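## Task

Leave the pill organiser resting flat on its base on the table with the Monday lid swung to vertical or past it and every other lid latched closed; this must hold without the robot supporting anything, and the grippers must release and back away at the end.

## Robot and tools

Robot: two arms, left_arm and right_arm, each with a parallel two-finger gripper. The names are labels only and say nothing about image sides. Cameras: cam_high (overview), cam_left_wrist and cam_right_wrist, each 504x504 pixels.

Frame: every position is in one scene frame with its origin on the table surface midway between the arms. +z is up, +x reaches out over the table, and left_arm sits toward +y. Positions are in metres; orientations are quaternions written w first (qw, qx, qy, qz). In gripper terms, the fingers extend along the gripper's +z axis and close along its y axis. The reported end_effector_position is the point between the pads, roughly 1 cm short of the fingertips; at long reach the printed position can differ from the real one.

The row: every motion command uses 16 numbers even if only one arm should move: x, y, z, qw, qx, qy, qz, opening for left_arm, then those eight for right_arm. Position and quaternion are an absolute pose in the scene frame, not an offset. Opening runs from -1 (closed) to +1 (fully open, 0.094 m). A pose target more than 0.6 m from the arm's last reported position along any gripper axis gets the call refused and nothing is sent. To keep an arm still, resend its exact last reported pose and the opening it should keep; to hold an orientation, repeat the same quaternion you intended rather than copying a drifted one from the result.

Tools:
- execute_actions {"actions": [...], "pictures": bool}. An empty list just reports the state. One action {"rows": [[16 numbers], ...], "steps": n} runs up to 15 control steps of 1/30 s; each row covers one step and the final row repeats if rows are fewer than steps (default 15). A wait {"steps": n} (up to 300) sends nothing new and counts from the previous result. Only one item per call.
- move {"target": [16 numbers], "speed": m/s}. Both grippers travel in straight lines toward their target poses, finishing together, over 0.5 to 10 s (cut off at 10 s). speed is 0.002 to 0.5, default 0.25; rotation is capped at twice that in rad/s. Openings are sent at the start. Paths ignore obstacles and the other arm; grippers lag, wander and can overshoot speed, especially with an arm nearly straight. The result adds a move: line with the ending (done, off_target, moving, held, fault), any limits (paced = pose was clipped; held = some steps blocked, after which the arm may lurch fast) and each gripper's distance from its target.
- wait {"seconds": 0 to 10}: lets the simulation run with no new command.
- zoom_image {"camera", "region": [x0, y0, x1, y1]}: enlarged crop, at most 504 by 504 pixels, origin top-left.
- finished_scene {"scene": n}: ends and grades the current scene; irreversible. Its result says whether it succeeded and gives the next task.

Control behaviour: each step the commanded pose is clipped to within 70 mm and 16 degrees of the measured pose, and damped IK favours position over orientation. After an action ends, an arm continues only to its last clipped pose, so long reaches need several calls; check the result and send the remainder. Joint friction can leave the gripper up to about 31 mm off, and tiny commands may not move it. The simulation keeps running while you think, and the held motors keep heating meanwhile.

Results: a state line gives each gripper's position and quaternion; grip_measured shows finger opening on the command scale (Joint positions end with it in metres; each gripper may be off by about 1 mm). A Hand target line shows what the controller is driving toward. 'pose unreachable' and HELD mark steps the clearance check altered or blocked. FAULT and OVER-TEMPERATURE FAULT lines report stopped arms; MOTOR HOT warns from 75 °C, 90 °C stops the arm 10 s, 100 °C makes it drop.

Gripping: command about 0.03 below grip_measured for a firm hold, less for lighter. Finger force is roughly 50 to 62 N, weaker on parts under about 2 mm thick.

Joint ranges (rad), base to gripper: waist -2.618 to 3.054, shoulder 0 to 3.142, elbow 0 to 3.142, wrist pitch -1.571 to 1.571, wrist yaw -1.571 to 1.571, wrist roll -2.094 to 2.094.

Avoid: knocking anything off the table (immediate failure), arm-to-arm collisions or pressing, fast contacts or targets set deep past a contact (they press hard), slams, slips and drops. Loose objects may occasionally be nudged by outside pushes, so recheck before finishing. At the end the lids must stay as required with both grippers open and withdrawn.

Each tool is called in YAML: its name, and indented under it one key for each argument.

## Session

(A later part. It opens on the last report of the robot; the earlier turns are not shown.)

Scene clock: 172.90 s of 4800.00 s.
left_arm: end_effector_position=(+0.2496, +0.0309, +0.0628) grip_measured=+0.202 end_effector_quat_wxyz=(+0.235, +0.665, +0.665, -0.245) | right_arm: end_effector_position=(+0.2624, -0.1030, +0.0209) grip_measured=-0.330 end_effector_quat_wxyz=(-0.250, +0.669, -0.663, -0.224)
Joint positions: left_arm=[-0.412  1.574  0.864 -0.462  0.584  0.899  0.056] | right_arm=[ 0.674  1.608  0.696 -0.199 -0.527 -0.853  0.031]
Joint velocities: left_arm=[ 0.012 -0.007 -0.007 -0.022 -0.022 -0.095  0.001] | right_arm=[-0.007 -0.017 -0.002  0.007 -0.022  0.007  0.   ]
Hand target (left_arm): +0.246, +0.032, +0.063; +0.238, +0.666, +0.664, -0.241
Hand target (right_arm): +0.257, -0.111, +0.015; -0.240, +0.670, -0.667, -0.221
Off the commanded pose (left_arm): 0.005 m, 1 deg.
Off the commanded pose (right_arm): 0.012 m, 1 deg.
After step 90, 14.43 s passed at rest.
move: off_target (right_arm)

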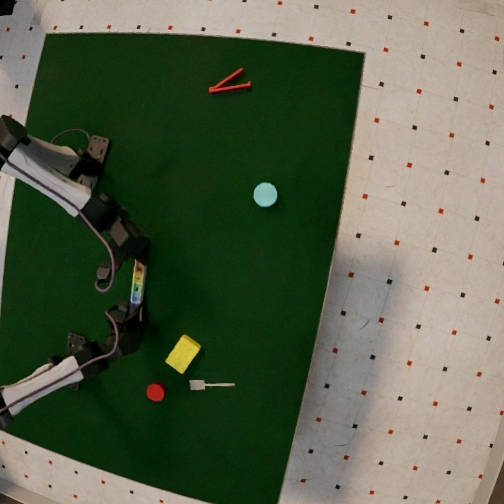

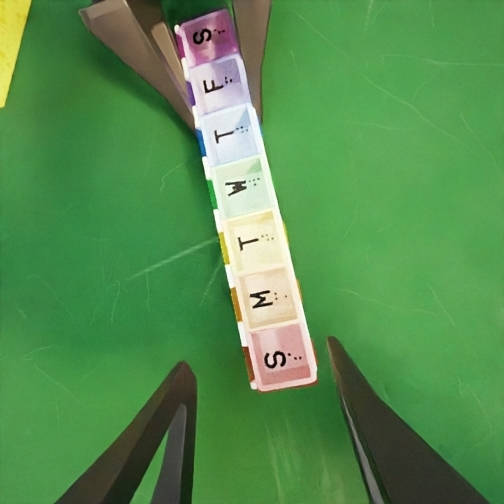

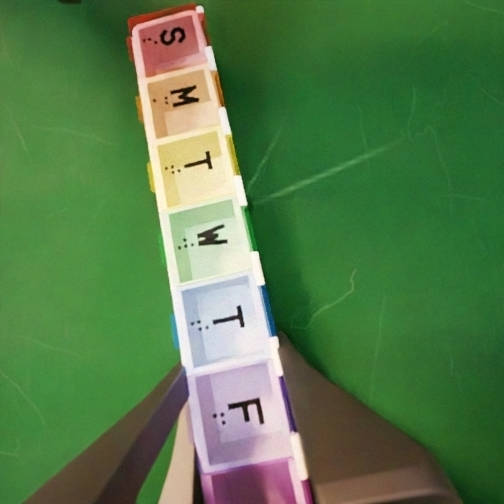

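move:
  target: [0.238,0.013,0.030,0.242,0.664,0.664,-0.242,0.2,0.260,-0.105,0.013,-0.24,0.669,-0.667,-0.222,-0.39]
  speed: 0.06

move:
  target: [0.232,0.014,0.004,0.242,0.664,0.664,-0.242,0.2,0.260,-0.105,0.013,-0.24,0.669,-0.667,-0.222,-0.39]
  speed: 0.04

Scene clock: 181.67 s of 4800.00 s.
left_arm: end_effector_position=(+0.2445, +0.0117, +0.0443) grip_measured=+0.202 end_effector_quat_wxyz=(+0.259, +0.665, +0.658, -0.242) | right_arm: end_effector_position=(+0.2625, -0.1030, +0.0210) grip_measured=-0.330 end_effector_quat_wxyz=(-0.250, +0.669, -0.663, -0.224)
Joint positions: left_arm=[-0.48   1.603  0.78  -0.257  0.555  0.818  0.056] | right_arm=[ 0.674  1.608  0.696 -0.199 -0.527 -0.853  0.031]
Joint velocities: left_arm=[-0.017  0.012  0.002  0.037 -0.037 -0.066 -0.002] | right_arm=[-0.012 -0.002 -0.022 -0.081  0.007  0.022 -0.   ]
Hand target (left_arm): +0.238, +0.014, +0.030; +0.241, +0.665, +0.664, -0.241
Hand target (right_arm): +0.260, -0.105, +0.013; -0.240, +0.669, -0.667, -0.222
Off the commanded pose (left_arm): 0.016 m, 2 deg.
Off the commanded pose (right_arm): 0.009 m, 1 deg.
After step 90, 4.57 s passed at rest.
move: off_target (left_arm)

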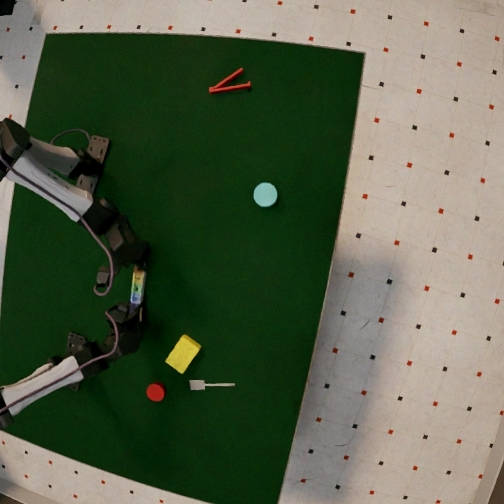

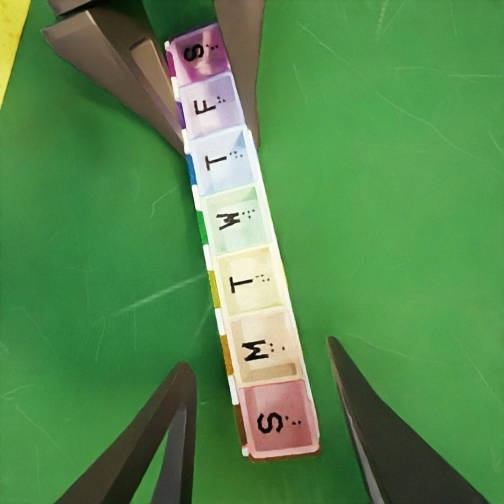

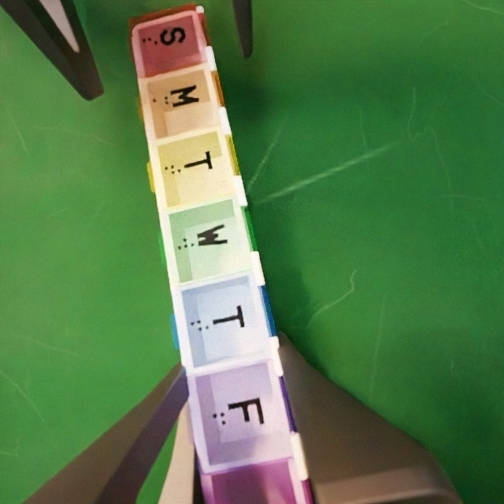

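Scene clock: 183.17 s of 4800.00 s.
left_arm: end_effector_position=(+0.2398, +0.0114, +0.0192) grip_measured=+0.202 end_effector_quat_wxyz=(+0.260, +0.664, +0.658, -0.242) | right_arm: end_effector_position=(+0.2625, -0.1030, +0.0210) grip_measured=-0.330 end_effector_quat_wxyz=(-0.250, +0.669, -0.663, -0.224)
Joint positions: left_arm=[-0.49   1.656  0.708 -0.122  0.551  0.805  0.056] | right_arm=[ 0.674  1.608  0.696 -0.199 -0.527 -0.853  0.031]
Joint velocities: left_arm=[ 0.002 -0.002  0.022 -0.066  0.022 -0.022 -0.001] | right_arm=[ 0.002 -0.002  0.002 -0.007  0.066  0.11   0.   ]
Hand target (left_arm): +0.232, +0.015, +0.005; +0.242, +0.664, +0.665, -0.242
Hand target (right_arm): +0.260, -0.105, +0.013; -0.240, +0.669, -0.667, -0.222
Off the commanded pose (left_arm): 0.017 m, 2 deg.
Off the commanded pose (right_arm): 0.009 m, 1 deg.
move: off_target (left_arm)

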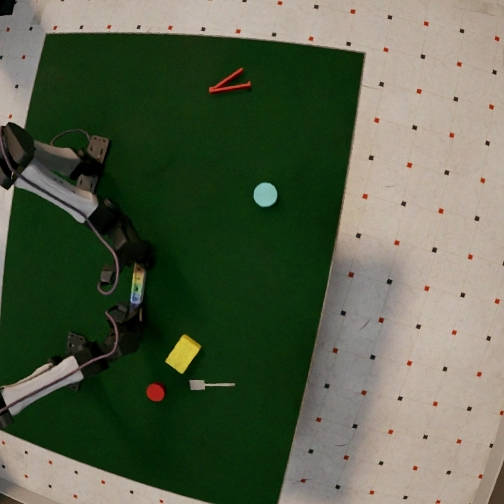

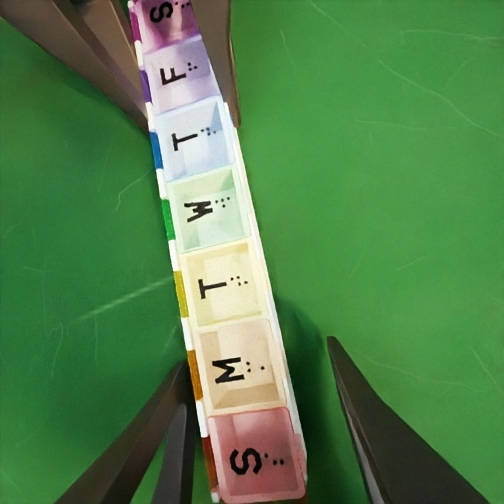

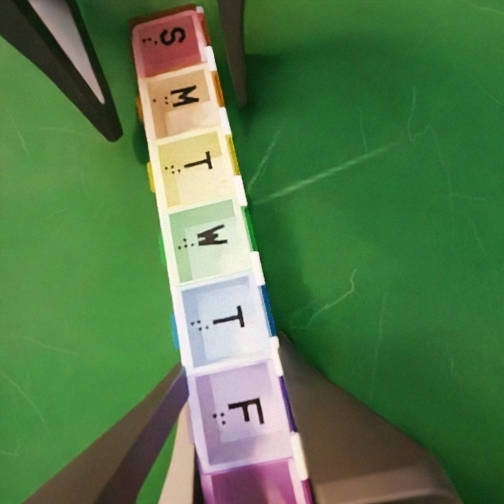

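move:
  target: [0.238,0.013,0.012,0.242,0.664,0.664,-0.242,-0.37,0.260,-0.105,0.013,-0.24,0.669,-0.667,-0.222,-0.39]
  speed: 0.03

move:
  target: [0.242,0.012,0.019,0.123,0.612,0.696,-0.354,-0.37,0.260,-0.105,0.012,-0.24,0.669,-0.667,-0.222,-0.39]
  speed: 0.05

move:
  target: [0.246,0.012,0.026,-0.031,0.521,0.706,-0.478,-0.37,0.260,-0.105,0.012,-0.24,0.669,-0.667,-0.222,-0.39]
  speed: 0.05

Scene clock: 190.30 s of 4800.00 s.
left_arm: end_effector_position=(+0.2421, +0.0116, +0.0193) grip_measured=-0.317 end_effector_quat_wxyz=(+0.263, +0.662, +0.660, -0.238) | right_arm: end_effector_position=(+0.2608, -0.1025, +0.0211) grip_measured=-0.330 end_effector_quat_wxyz=(-0.249, +0.671, -0.661, -0.227)
Joint positions: left_arm=[-0.489  1.656  0.708 -0.115  0.543  0.801  0.032] | right_arm=[ 0.675  1.608  0.696 -0.203 -0.534 -0.857  0.031]
Joint velocities: left_arm=[ 0.002 -0.002 -0.007 -0.007  0.007 -0.051 -0.001] | right_arm=[ 0.007  0.002 -0.007  0.066 -0.007 -0.037 -0.   ]
Hand target (left_arm): +0.238, +0.013, +0.012; +0.243, +0.664, +0.664, -0.242
Hand target (right_arm): +0.260, -0.105, +0.013; -0.240, +0.669, -0.667, -0.222
Off the commanded pose (left_arm): 0.008 m, 3 deg.
Off the commanded pose (right_arm): 0.009 m, 1 deg.
After step 90, 3.23 s passed at rest.
move: off_target (left_arm)

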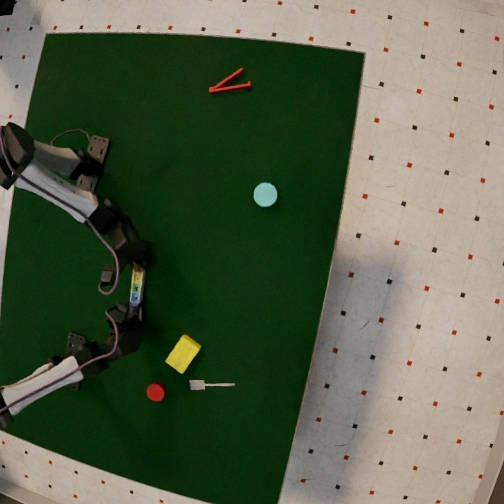

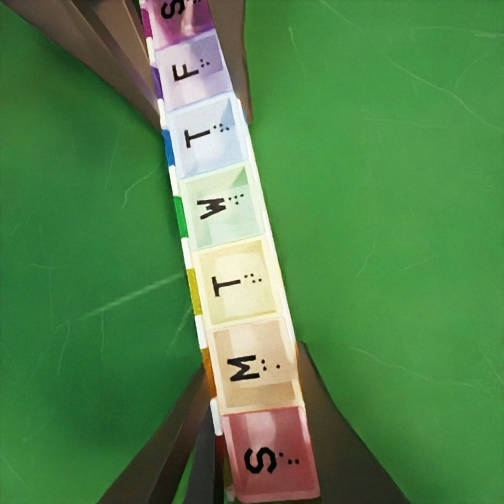

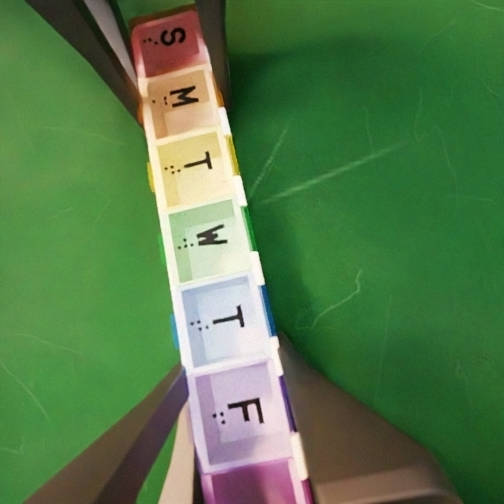

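Scene clock: 194.40 s of 4800.00 s.
left_arm: end_effector_position=(+0.2471, +0.0111, +0.0263) grip_measured=-0.315 end_effector_quat_wxyz=(+0.152, +0.629, +0.686, -0.333) | right_arm: end_effector_position=(+0.2610, -0.1025, +0.0212) grip_measured=-0.330 end_effector_quat_wxyz=(-0.244, +0.656, -0.675, -0.232)
Joint positions: left_arm=[-0.408  1.831  0.982 -0.507  0.725  0.853  0.032] | right_arm=[ 0.675  1.608  0.696 -0.202 -0.533 -0.814  0.031]
Joint velocities: left_arm=[ 0.002  0.012  0.002  0.022 -0.051 -0.037  0.   ] | right_arm=[ 0.012  0.002 -0.007 -0.037  0.007  0.037  0.   ]
Hand target (left_arm): +0.242, +0.011, +0.022; +0.126, +0.610, +0.697, -0.355
Hand target (right_arm): +0.260, -0.105, +0.012; -0.240, +0.669, -0.667, -0.222
Off the commanded pose (left_arm): 0.009 m, 5 deg.
Off the commanded pose (right_arm): 0.010 m, 2 deg.
move: off_target (left_arm)

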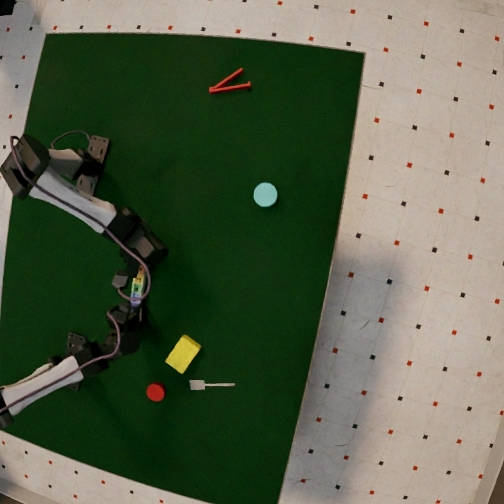

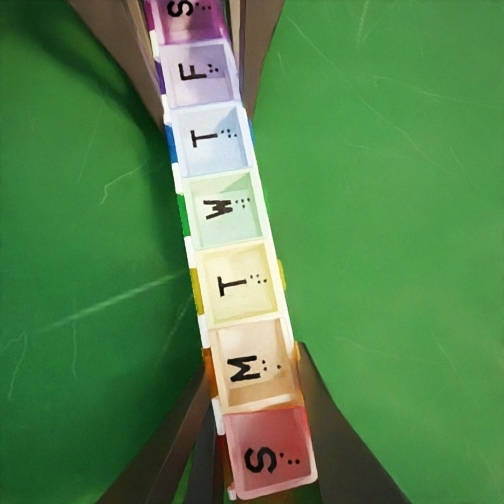

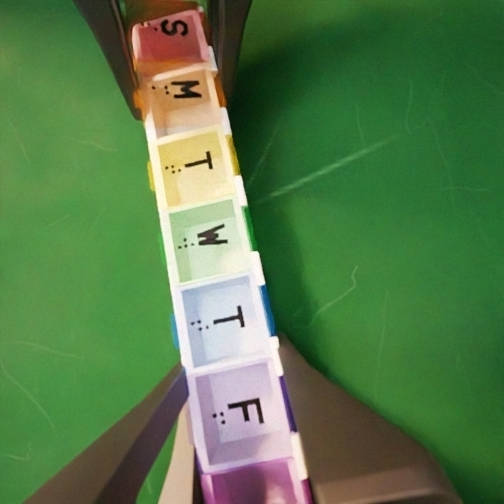

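Scene clock: 199.80 s of 4800.00 s.
left_arm: end_effector_position=(+0.2531, +0.0080, +0.0347) grip_measured=-0.367 end_effector_quat_wxyz=(-0.001, +0.534, +0.703, -0.470) | right_arm: end_effector_position=(+0.2612, -0.1039, +0.0208) grip_measured=-0.330 end_effector_quat_wxyz=(-0.248, +0.670, -0.662, -0.228)
Joint positions: left_arm=[-0.33   2.15   1.359 -1.04   0.954  0.963  0.03 ] | right_arm=[ 0.669  1.609  0.696 -0.206 -0.537 -0.86   0.031]
Joint velocities: left_arm=[ 0.012 -0.007  0.017 -0.007  0.007  0.007  0.   ] | right_arm=[-0.007  0.012  0.012 -0.022 -0.007  0.066 -0.   ]
Hand target (left_arm): +0.248, +0.011, +0.029; -0.027, +0.518, +0.708, -0.479
Hand target (right_arm): +0.260, -0.105, +0.012; -0.240, +0.669, -0.667, -0.222
Off the commanded pose (left_arm): 0.012 m, 4 deg.
Off the commanded pose (right_arm): 0.009 m, 1 deg.
move: off_target (left_arm)

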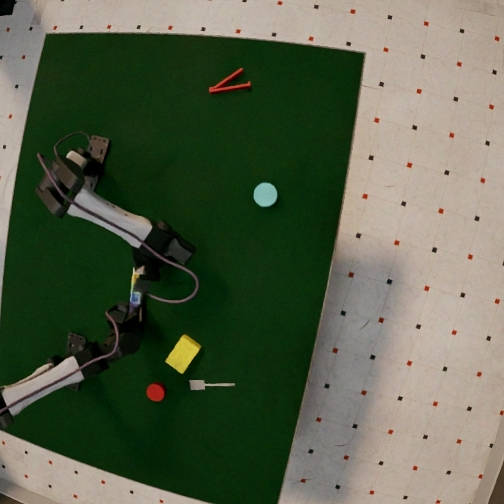

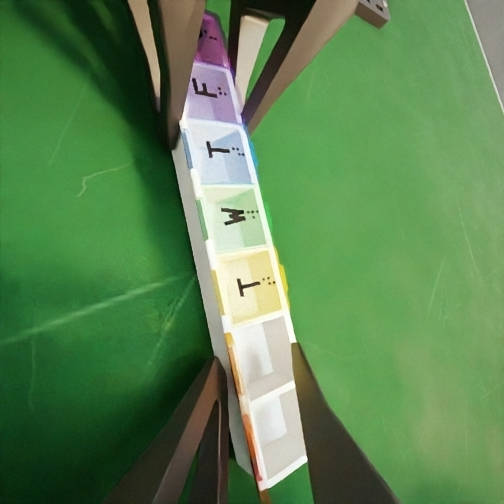

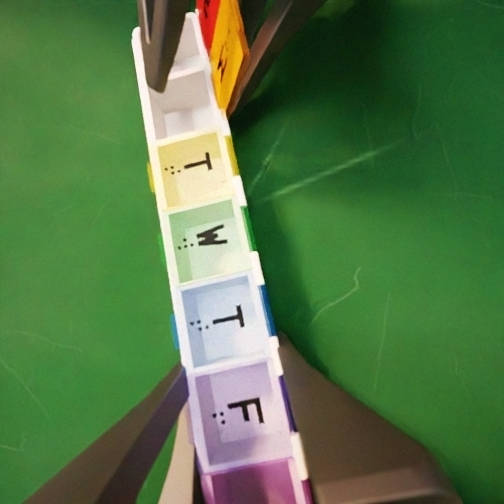

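move:
  target: [0.283,0.009,0.036,-0.031,0.521,0.706,-0.478,-0.2,0.260,-0.105,0.012,-0.24,0.669,-0.667,-0.222,-0.39]
  speed: 0.04

Scene clock: 207.77 s of 4800.00 s.
left_arm: end_effector_position=(+0.2814, +0.0047, +0.0441) grip_measured=-0.202 end_effector_quat_wxyz=(-0.018, +0.528, +0.702, -0.478) | right_arm: end_effector_position=(+0.2625, -0.1031, +0.0207) grip_measured=-0.330 end_effector_quat_wxyz=(-0.250, +0.669, -0.662, -0.228)
Joint positions: left_arm=[-0.302  2.269  1.584 -1.236  0.954  1.03   0.037] | right_arm=[ 0.669  1.612  0.696 -0.198 -0.537 -0.857  0.031]
Joint velocities: left_arm=[-0.007 -0.007  0.022 -0.037  0.022 -0.007  0.   ] | right_arm=[-0.012  0.017  0.012 -0.007 -0.007  0.022  0.   ]
Hand target (left_arm): +0.283, +0.009, +0.037; -0.030, +0.521, +0.707, -0.478
Hand target (right_arm): +0.260, -0.105, +0.012; -0.240, +0.669, -0.667, -0.222
Off the commanded pose (left_arm): 0.009 m, 2 deg.
Off the commanded pose (right_arm): 0.009 m, 1 deg.
After step 90, 3.80 s passed at rest.
move: done

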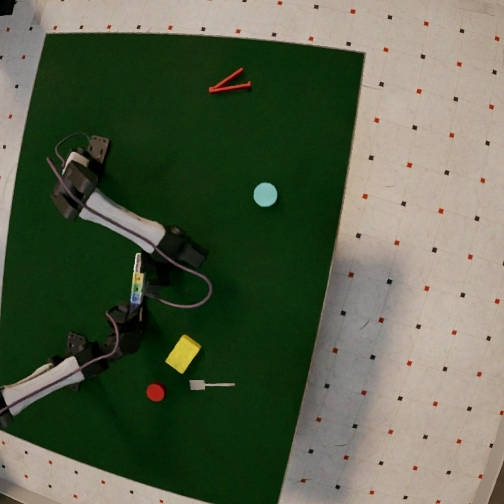

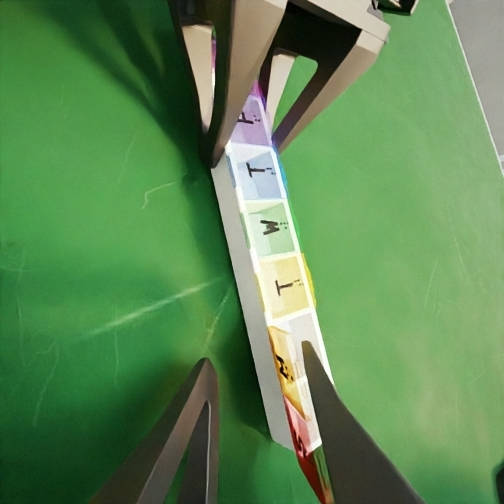

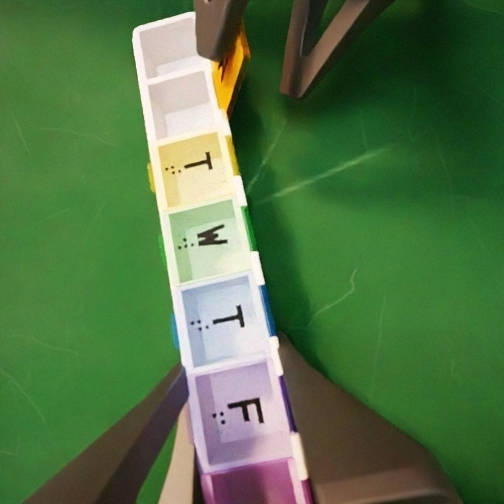

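move:
  target: [0.278,0.008,0.050,-0.031,0.521,0.706,-0.478,0.5,0.2625,-0.103,0.016,-0.25,0.669,-0.662,-0.228,-0.39]
  speed: 0.04

move:
  target: [0.278,0.053,0.058,-0.031,0.521,0.706,-0.478,0.5,0.2625,-0.103,0.016,-0.25,0.669,-0.662,-0.228,-0.39]
  speed: 0.06

Scene clock: 226.00 s of 4800.00 s.
left_arm: end_effector_position=(+0.2777, +0.0064, +0.0458) grip_measured=+0.497 end_effector_quat_wxyz=(-0.028, +0.523, +0.704, -0.480) | right_arm: end_effector_position=(+0.2627, -0.1028, +0.0210) grip_measured=-0.330 end_effector_quat_wxyz=(-0.251, +0.669, -0.661, -0.228)
Joint positions: left_arm=[-0.302  2.269  1.584 -1.262  0.954  1.032  0.07 ] | right_arm=[ 0.669  1.612  0.696 -0.196 -0.538 -0.857  0.031]
Joint velocities: left_arm=[ 0.007  0.002 -0.022 -0.051  0.007  0.022 -0.   ] | right_arm=[-0.007 -0.012  0.012 -0.007 -0.051 -0.037 -0.001]
Hand target (left_arm): +0.278, +0.008, +0.050; -0.031, +0.521, +0.706, -0.478
Hand target (right_arm): +0.263, -0.103, +0.016; -0.250, +0.669, -0.662, -0.228
Off the commanded pose (left_arm): 0.005 m, 1 deg.
Off the commanded pose (right_arm): 0.005 m, 0 deg.
After step 90, 14.53 s passed at rest.
move: done

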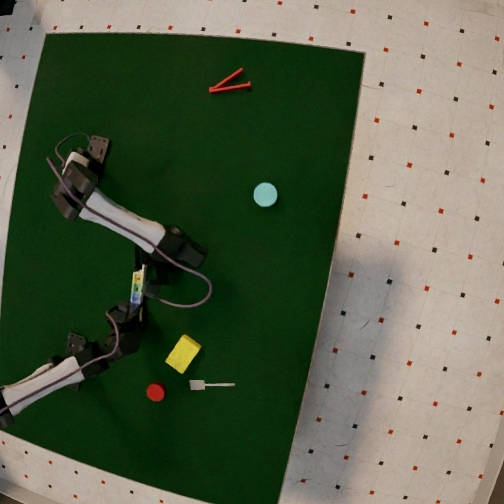

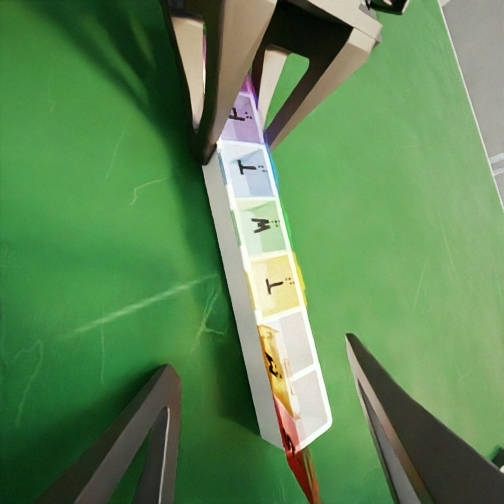

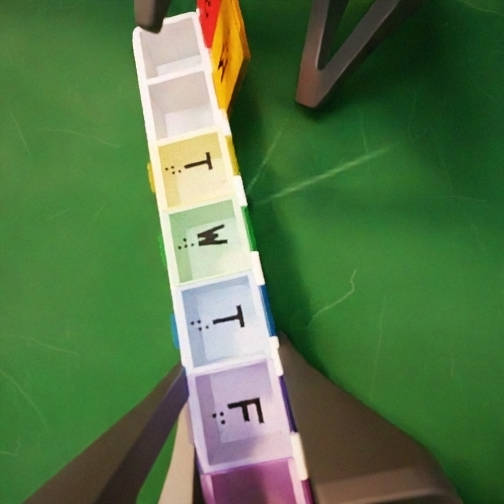

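Scene clock: 227.17 s of 4800.00 s.
left_arm: end_effector_position=(+0.2835, +0.0461, +0.0562) grip_measured=+0.497 end_effector_quat_wxyz=(-0.022, +0.523, +0.704, -0.480) | right_arm: end_effector_position=(+0.2627, -0.1028, +0.0210) grip_measured=-0.330 end_effector_quat_wxyz=(-0.251, +0.669, -0.661, -0.228)
Joint positions: left_arm=[-0.2    2.242  1.568 -1.382  0.916  1.181  0.07 ] | right_arm=[ 0.669  1.612  0.696 -0.196 -0.538 -0.857  0.031]
Joint velocities: left_arm=[ 0.002  0.007  0.017 -0.081 -0.037 -0.11   0.   ] | right_arm=[ 0.002  0.017 -0.002 -0.007 -0.022  0.007  0.   ]
Hand target (left_arm): +0.278, +0.052, +0.058; -0.030, +0.521, +0.706, -0.479
Hand target (right_arm): +0.263, -0.103, +0.016; -0.250, +0.669, -0.662, -0.228
Off the commanded pose (left_arm): 0.009 m, 1 deg.
Off the commanded pose (right_arm): 0.005 m, 0 deg.
move: done

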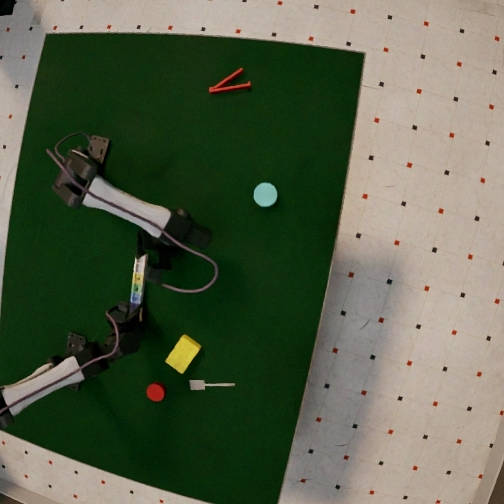

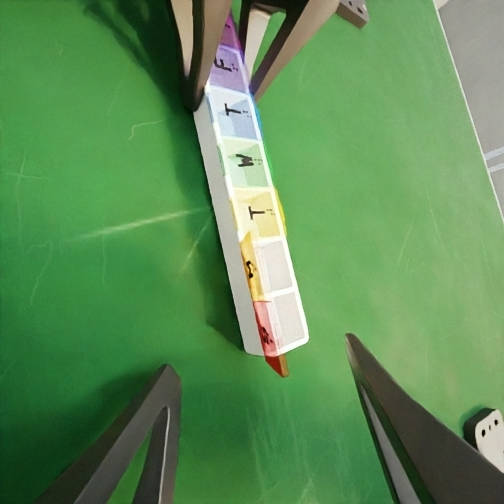

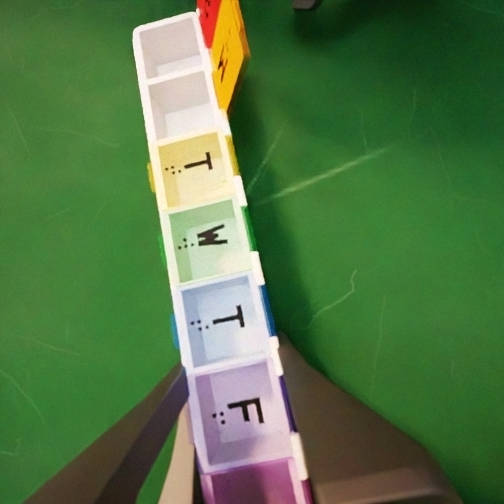

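move:
  target: [0.238,0.047,0.056,-0.031,0.521,0.706,-0.478,0.5,0.2625,-0.103,0.016,-0.25,0.669,-0.662,-0.228,-0.39]
  speed: 0.04

Scene clock: 242.77 s of 4800.00 s.
left_arm: end_effector_position=(+0.2413, +0.0495, +0.0545) grip_measured=+0.497 end_effector_quat_wxyz=(-0.037, +0.517, +0.708, -0.479) | right_arm: end_effector_position=(+0.2627, -0.1028, +0.0210) grip_measured=-0.330 end_effector_quat_wxyz=(-0.251, +0.669, -0.661, -0.228)
Joint positions: left_arm=[-0.235  2.114  1.349 -1.278  0.921  1.124  0.07 ] | right_arm=[ 0.669  1.612  0.696 -0.196 -0.538 -0.857  0.031]
Joint velocities: left_arm=[-0.002  0.017 -0.022  0.007 -0.007  0.007  0.   ] | right_arm=[-0.007 -0.002  0.007 -0.022 -0.066  0.007  0.001]
Hand target (left_arm): +0.238, +0.047, +0.056; -0.032, +0.521, +0.706, -0.478
Hand target (right_arm): +0.263, -0.103, +0.016; -0.250, +0.669, -0.662, -0.228
Off the commanded pose (left_arm): 0.004 m, 1 deg.
Off the commanded pose (right_arm): 0.005 m, 0 deg.
After step 90, 11.20 s passed at rest.
move: done

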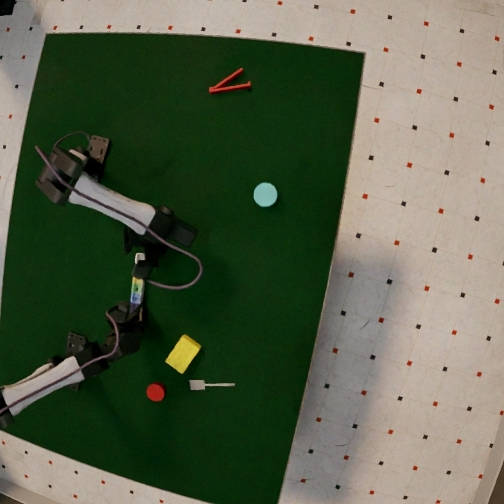

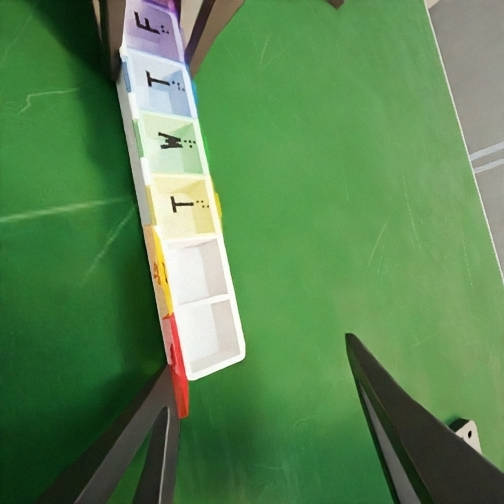

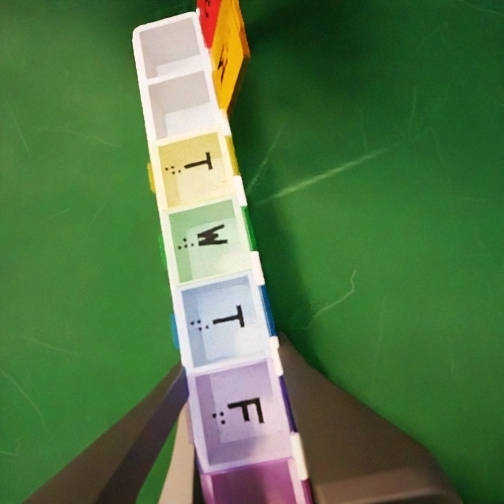

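move:
  target: [0.212,0.049,0.057,-0.031,0.521,0.706,-0.478,0.5,0.2625,-0.103,0.016,-0.25,0.669,-0.662,-0.228,-0.39]
  speed: 0.04

Scene clock: 249.53 s of 4800.00 s.
left_arm: end_effector_position=(+0.2259, +0.0516, +0.0531) grip_measured=+0.498 end_effector_quat_wxyz=(-0.016, +0.526, +0.709, -0.470) | right_arm: end_effector_position=(+0.2572, -0.1019, +0.0216) grip_measured=-0.330 end_effector_quat_wxyz=(-0.248, +0.677, -0.651, -0.238)
Joint positions: left_arm=[-0.248  2.023  1.223 -1.167  0.922  1.086  0.07 ] | right_arm=[ 0.669  1.612  0.696 -0.211 -0.564 -0.882  0.031]
Joint velocities: left_arm=[-0.027 -0.007 -0.002  0.037  0.066 -0.022 -0.   ] | right_arm=[ 0.007 -0.002  0.002  0.051 -0.051 -0.051  0.001]
Hand target (left_arm): +0.212, +0.049, +0.056; -0.032, +0.521, +0.706, -0.478
Hand target (right_arm): +0.262, -0.103, +0.016; -0.250, +0.669, -0.662, -0.228
Off the commanded pose (left_arm): 0.015 m, 2 deg.
Off the commanded pose (right_arm): 0.008 m, 2 deg.
After step 90, 2.77 s passed at rest.
move: off_target (left_arm)

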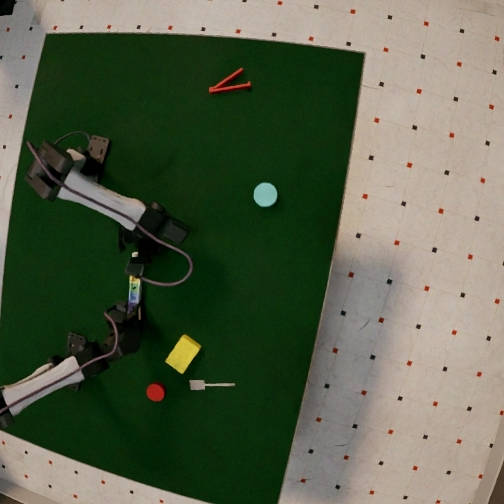

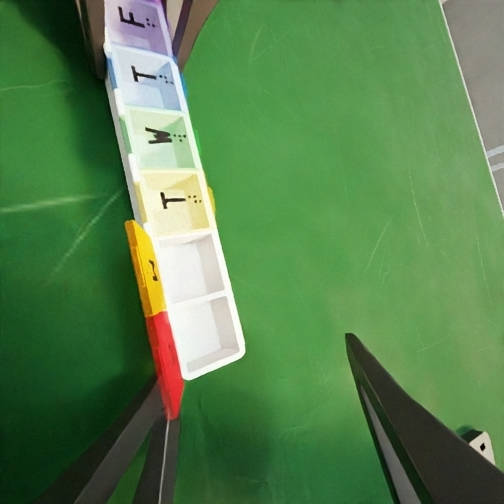

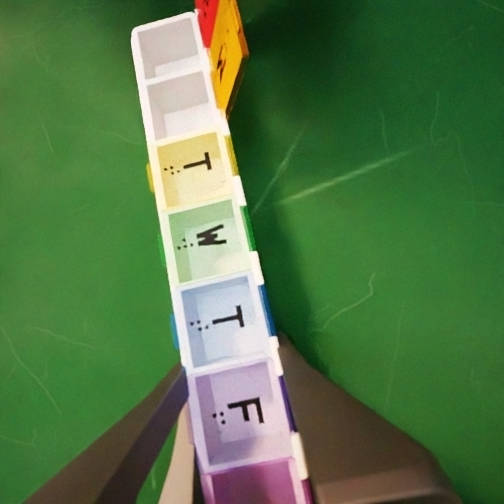

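move:
  target: [0.243,0.049,0.074,-0.031,0.521,0.706,-0.478,0.5,0.2625,-0.103,0.016,-0.25,0.669,-0.662,-0.228,-0.39]
  speed: 0.05

move:
  target: [0.215,0.049,0.072,-0.031,0.521,0.706,-0.478,0.5,0.2625,-0.103,0.016,-0.25,0.669,-0.662,-0.228,-0.39]
  speed: 0.04

Scene clock: 256.27 s of 4800.00 s.
left_arm: end_effector_position=(+0.2401, +0.0470, +0.0785) grip_measured=+0.498 end_effector_quat_wxyz=(-0.022, +0.529, +0.704, -0.474) | right_arm: end_effector_position=(+0.2609, -0.1025, +0.0212) grip_measured=-0.330 end_effector_quat_wxyz=(-0.251, +0.672, -0.658, -0.231)
Joint positions: left_arm=[-0.244  2.046  1.363 -1.317  0.922  1.12   0.07 ] | right_arm=[ 0.669  1.612  0.696 -0.201 -0.546 -0.867  0.031]
Joint velocities: left_arm=[-0.007 -0.002 -0.007  0.066 -0.051  0.007 -0.   ] | right_arm=[ 0.002  0.002 -0.002 -0.037  0.007  0.007  0.   ]
Hand target (left_arm): +0.243, +0.049, +0.074; -0.030, +0.521, +0.707, -0.478
Hand target (right_arm): +0.263, -0.103, +0.016; -0.250, +0.669, -0.662, -0.228
Off the commanded pose (left_arm): 0.006 m, 2 deg.
Off the commanded pose (right_arm): 0.005 m, 1 deg.
After step 90, 2.70 s passed at rest.
move: done

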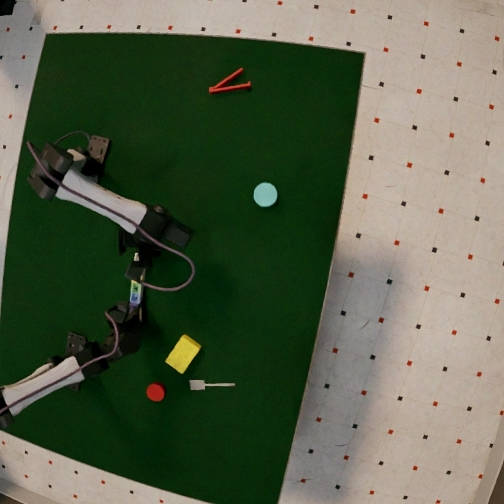

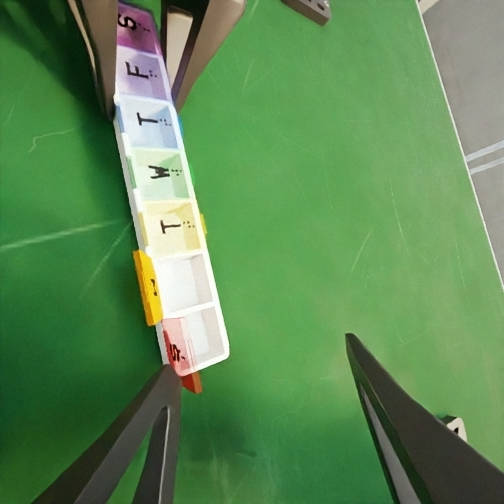

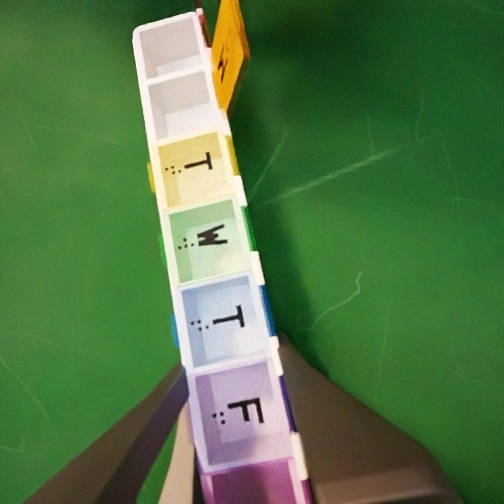

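Scene clock: 257.17 s of 4800.00 s.
left_arm: end_effector_position=(+0.2186, +0.0511, +0.0708) grip_measured=+0.498 end_effector_quat_wxyz=(-0.037, +0.518, +0.708, -0.479) | right_arm: end_effector_position=(+0.2609, -0.1025, +0.0212) grip_measured=-0.330 end_effector_quat_wxyz=(-0.251, +0.672, -0.658, -0.231)
Joint positions: left_arm=[-0.257  2.005  1.257 -1.269  0.93   1.091  0.07 ] | right_arm=[ 0.669  1.612  0.696 -0.201 -0.546 -0.867  0.031]
Joint velocities: left_arm=[-0.002 -0.007  0.002  0.081 -0.051 -0.081 -0.   ] | right_arm=[-0.022  0.007 -0.002  0.022 -0.037  0.007 -0.   ]
Hand target (left_arm): +0.215, +0.049, +0.072; -0.032, +0.521, +0.706, -0.478
Hand target (right_arm): +0.262, -0.103, +0.016; -0.250, +0.669, -0.662, -0.228
Off the commanded pose (left_arm): 0.004 m, 1 deg.
Off the commanded pose (right_arm): 0.005 m, 1 deg.
move: done

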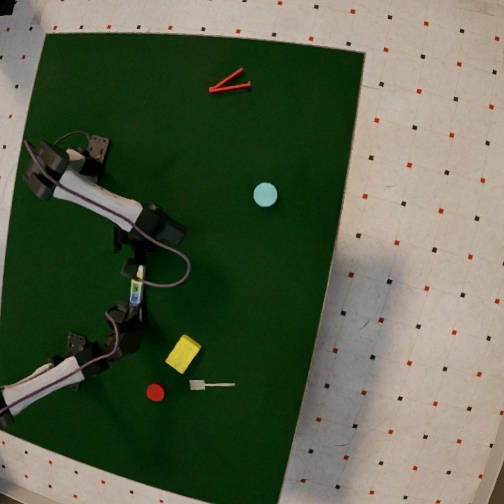

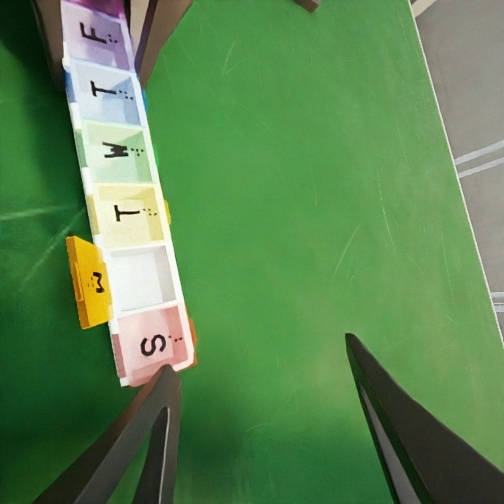

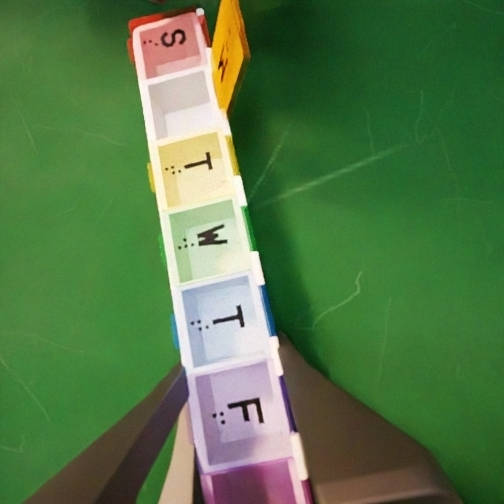

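move:
  target: [0.214,0.047,0.054,-0.031,0.521,0.706,-0.478,0.5,0.2625,-0.103,0.016,-0.25,0.669,-0.662,-0.228,-0.39]
  speed: 0.03

Scene clock: 266.10 s of 4800.00 s.
left_arm: end_effector_position=(+0.2195, +0.0495, +0.0644) grip_measured=+0.498 end_effector_quat_wxyz=(-0.027, +0.517, +0.708, -0.480) | right_arm: end_effector_position=(+0.2612, -0.1027, +0.0210) grip_measured=-0.330 end_effector_quat_wxyz=(-0.250, +0.672, -0.658, -0.230)
Joint positions: left_arm=[-0.257  2.005  1.23  -1.216  0.941  1.08   0.07 ] | right_arm=[ 0.669  1.612  0.696 -0.201 -0.544 -0.867  0.031]
Joint velocities: left_arm=[-0.002 -0.017 -0.012 -0.066  0.007 -0.022  0.001] | right_arm=[-0.002  0.002 -0.002 -0.022  0.007  0.051 -0.001]
Hand target (left_arm): +0.214, +0.047, +0.054; -0.032, +0.521, +0.706, -0.478
Hand target (right_arm): +0.263, -0.103, +0.016; -0.250, +0.669, -0.662, -0.228
Off the commanded pose (left_arm): 0.012 m, 1 deg.
Off the commanded pose (right_arm): 0.005 m, 1 deg.
After step 90, 5.10 s passed at rest.
move: off_target (left_arm)

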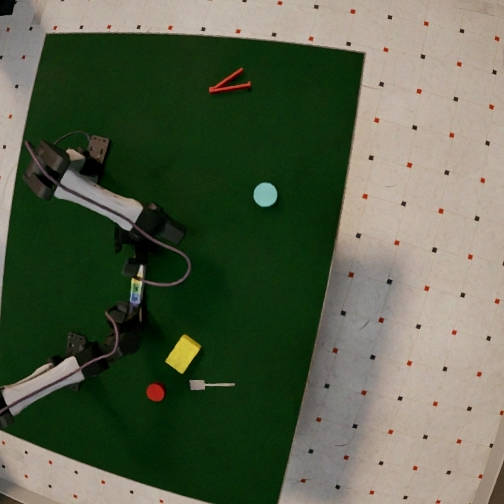

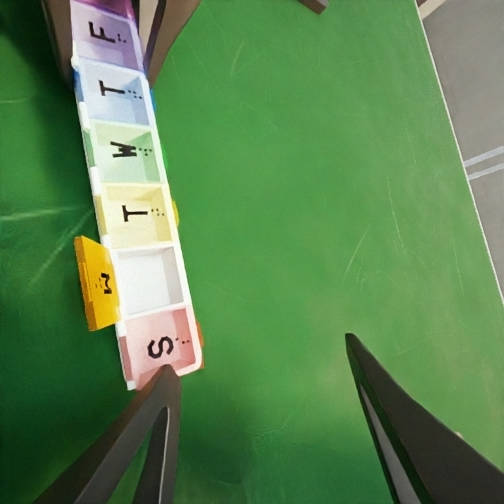

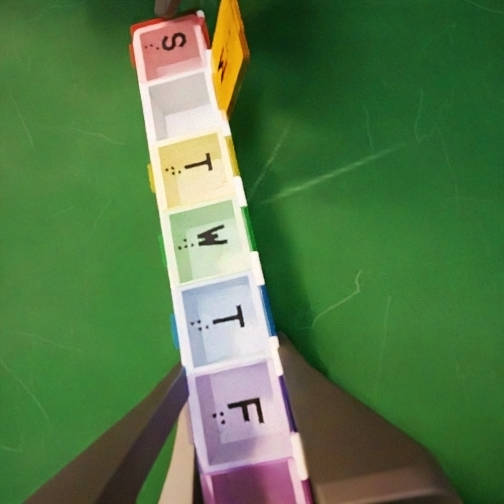

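move:
  target: [0.208,0.030,0.062,-0.031,0.521,0.706,-0.478,0.5,0.2625,-0.103,0.016,-0.25,0.669,-0.662,-0.228,-0.39]
  speed: 0.03

Scene clock: 271.70 s of 4800.00 s.
left_arm: end_effector_position=(+0.2118, +0.0309, +0.0660) grip_measured=+0.498 end_effector_quat_wxyz=(-0.036, +0.513, +0.707, -0.486) | right_arm: end_effector_position=(+0.2611, -0.1028, +0.0209) grip_measured=-0.330 end_effector_quat_wxyz=(-0.250, +0.672, -0.658, -0.230)
Joint positions: left_arm=[-0.318  2.003  1.23  -1.17   0.972  0.996  0.07 ] | right_arm=[ 0.669  1.612  0.696 -0.201 -0.544 -0.867  0.031]
Joint velocities: left_arm=[ 0.002  0.002 -0.012 -0.022 -0.051 -0.037  0.   ] | right_arm=[ 0.007  0.002  0.012 -0.037 -0.081  0.007  0.   ]
Hand target (left_arm): +0.208, +0.030, +0.062; -0.032, +0.522, +0.706, -0.478
Hand target (right_arm): +0.262, -0.103, +0.016; -0.250, +0.669, -0.662, -0.228
Off the commanded pose (left_arm): 0.006 m, 1 deg.
Off the commanded pose (right_arm): 0.005 m, 1 deg.
After step 90, 1.57 s passed at rest.
move: done

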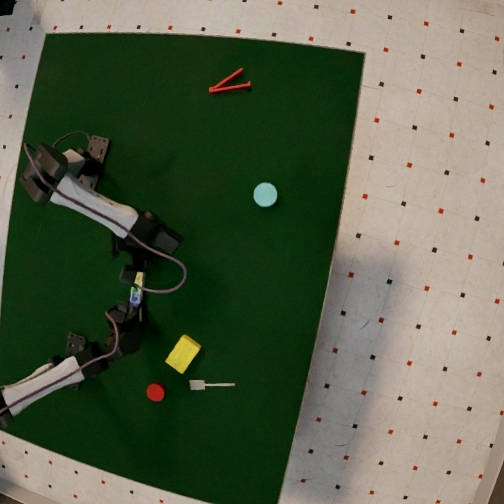

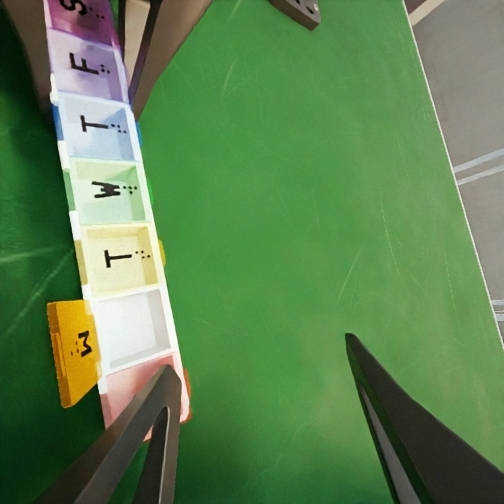

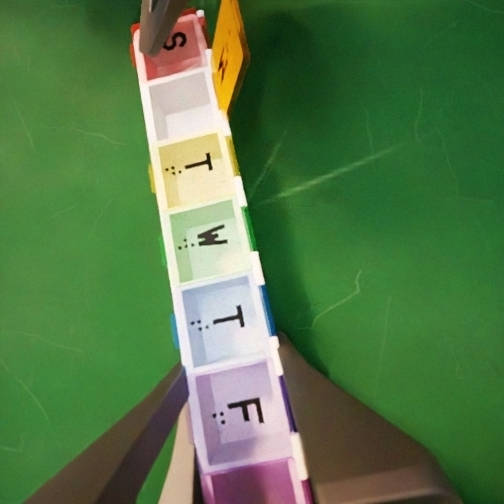

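move:
  target: [0.210,0.040,0.040,-0.031,0.521,0.706,-0.478,0.5,0.2625,-0.103,0.014,-0.25,0.669,-0.662,-0.228,-0.39]
  speed: 0.025

Scene clock: 277.93 s of 4800.00 s.
left_arm: end_effector_position=(+0.2121, +0.0312, +0.0652) grip_measured=+0.498 end_effector_quat_wxyz=(-0.018, +0.512, +0.697, -0.501) | right_arm: end_effector_position=(+0.2611, -0.1028, +0.0207) grip_measured=-0.330 end_effector_quat_wxyz=(-0.250, +0.672, -0.658, -0.230)
Joint positions: left_arm=[-0.304  2.003  1.204 -1.145  1.008  1.031  0.07 ] | right_arm=[ 0.669  1.613  0.696 -0.201 -0.544 -0.867  0.031]
Joint velocities: left_arm=[ 0.012 -0.027 -0.002 -0.037 -0.037  0.007  0.   ] | right_arm=[ 0.012 -0.007 -0.002  0.022 -0.037  0.037  0.001]
Hand target (left_arm): +0.209, +0.040, +0.042; -0.032, +0.521, +0.705, -0.479
Hand target (right_arm): +0.262, -0.103, +0.014; -0.250, +0.669, -0.662, -0.228
Off the commanded pose (left_arm): 0.027 m, 3 deg.
Off the commanded pose (right_arm): 0.007 m, 1 deg.
After step 90, 1.90 s passed at rest.
move: off_target (left_arm)

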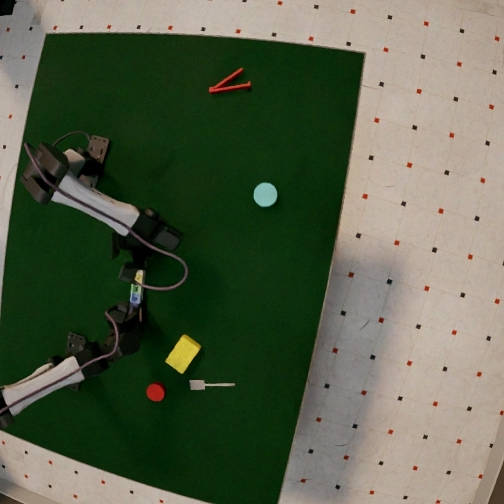

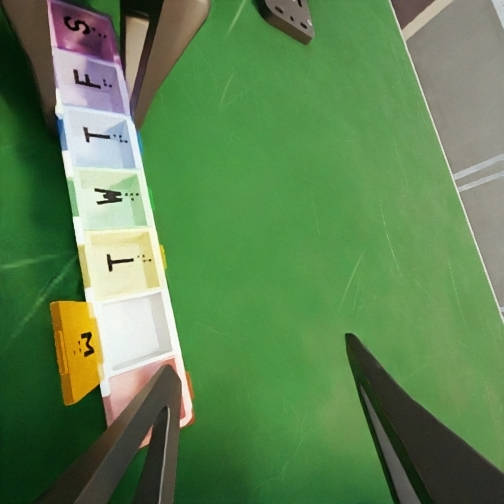

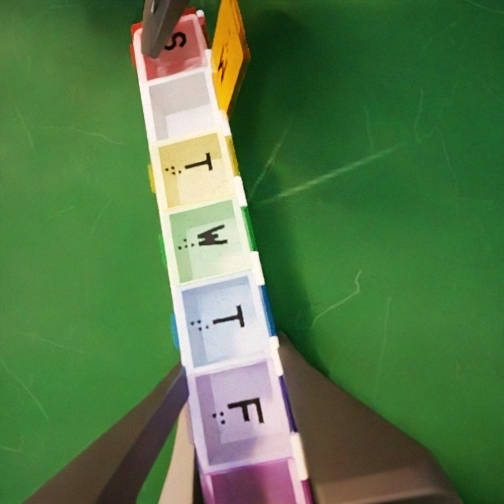

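zoom_image:
  camera: "cam_right_wrist"
  region: [110,0,260,150]

Region (110, 0, 260, 150) of cam_right_wrist's 504x504 image, scaled by 3.360, with more detail than that image has.

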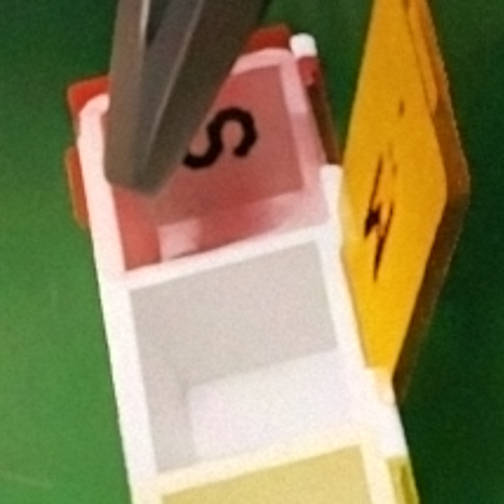

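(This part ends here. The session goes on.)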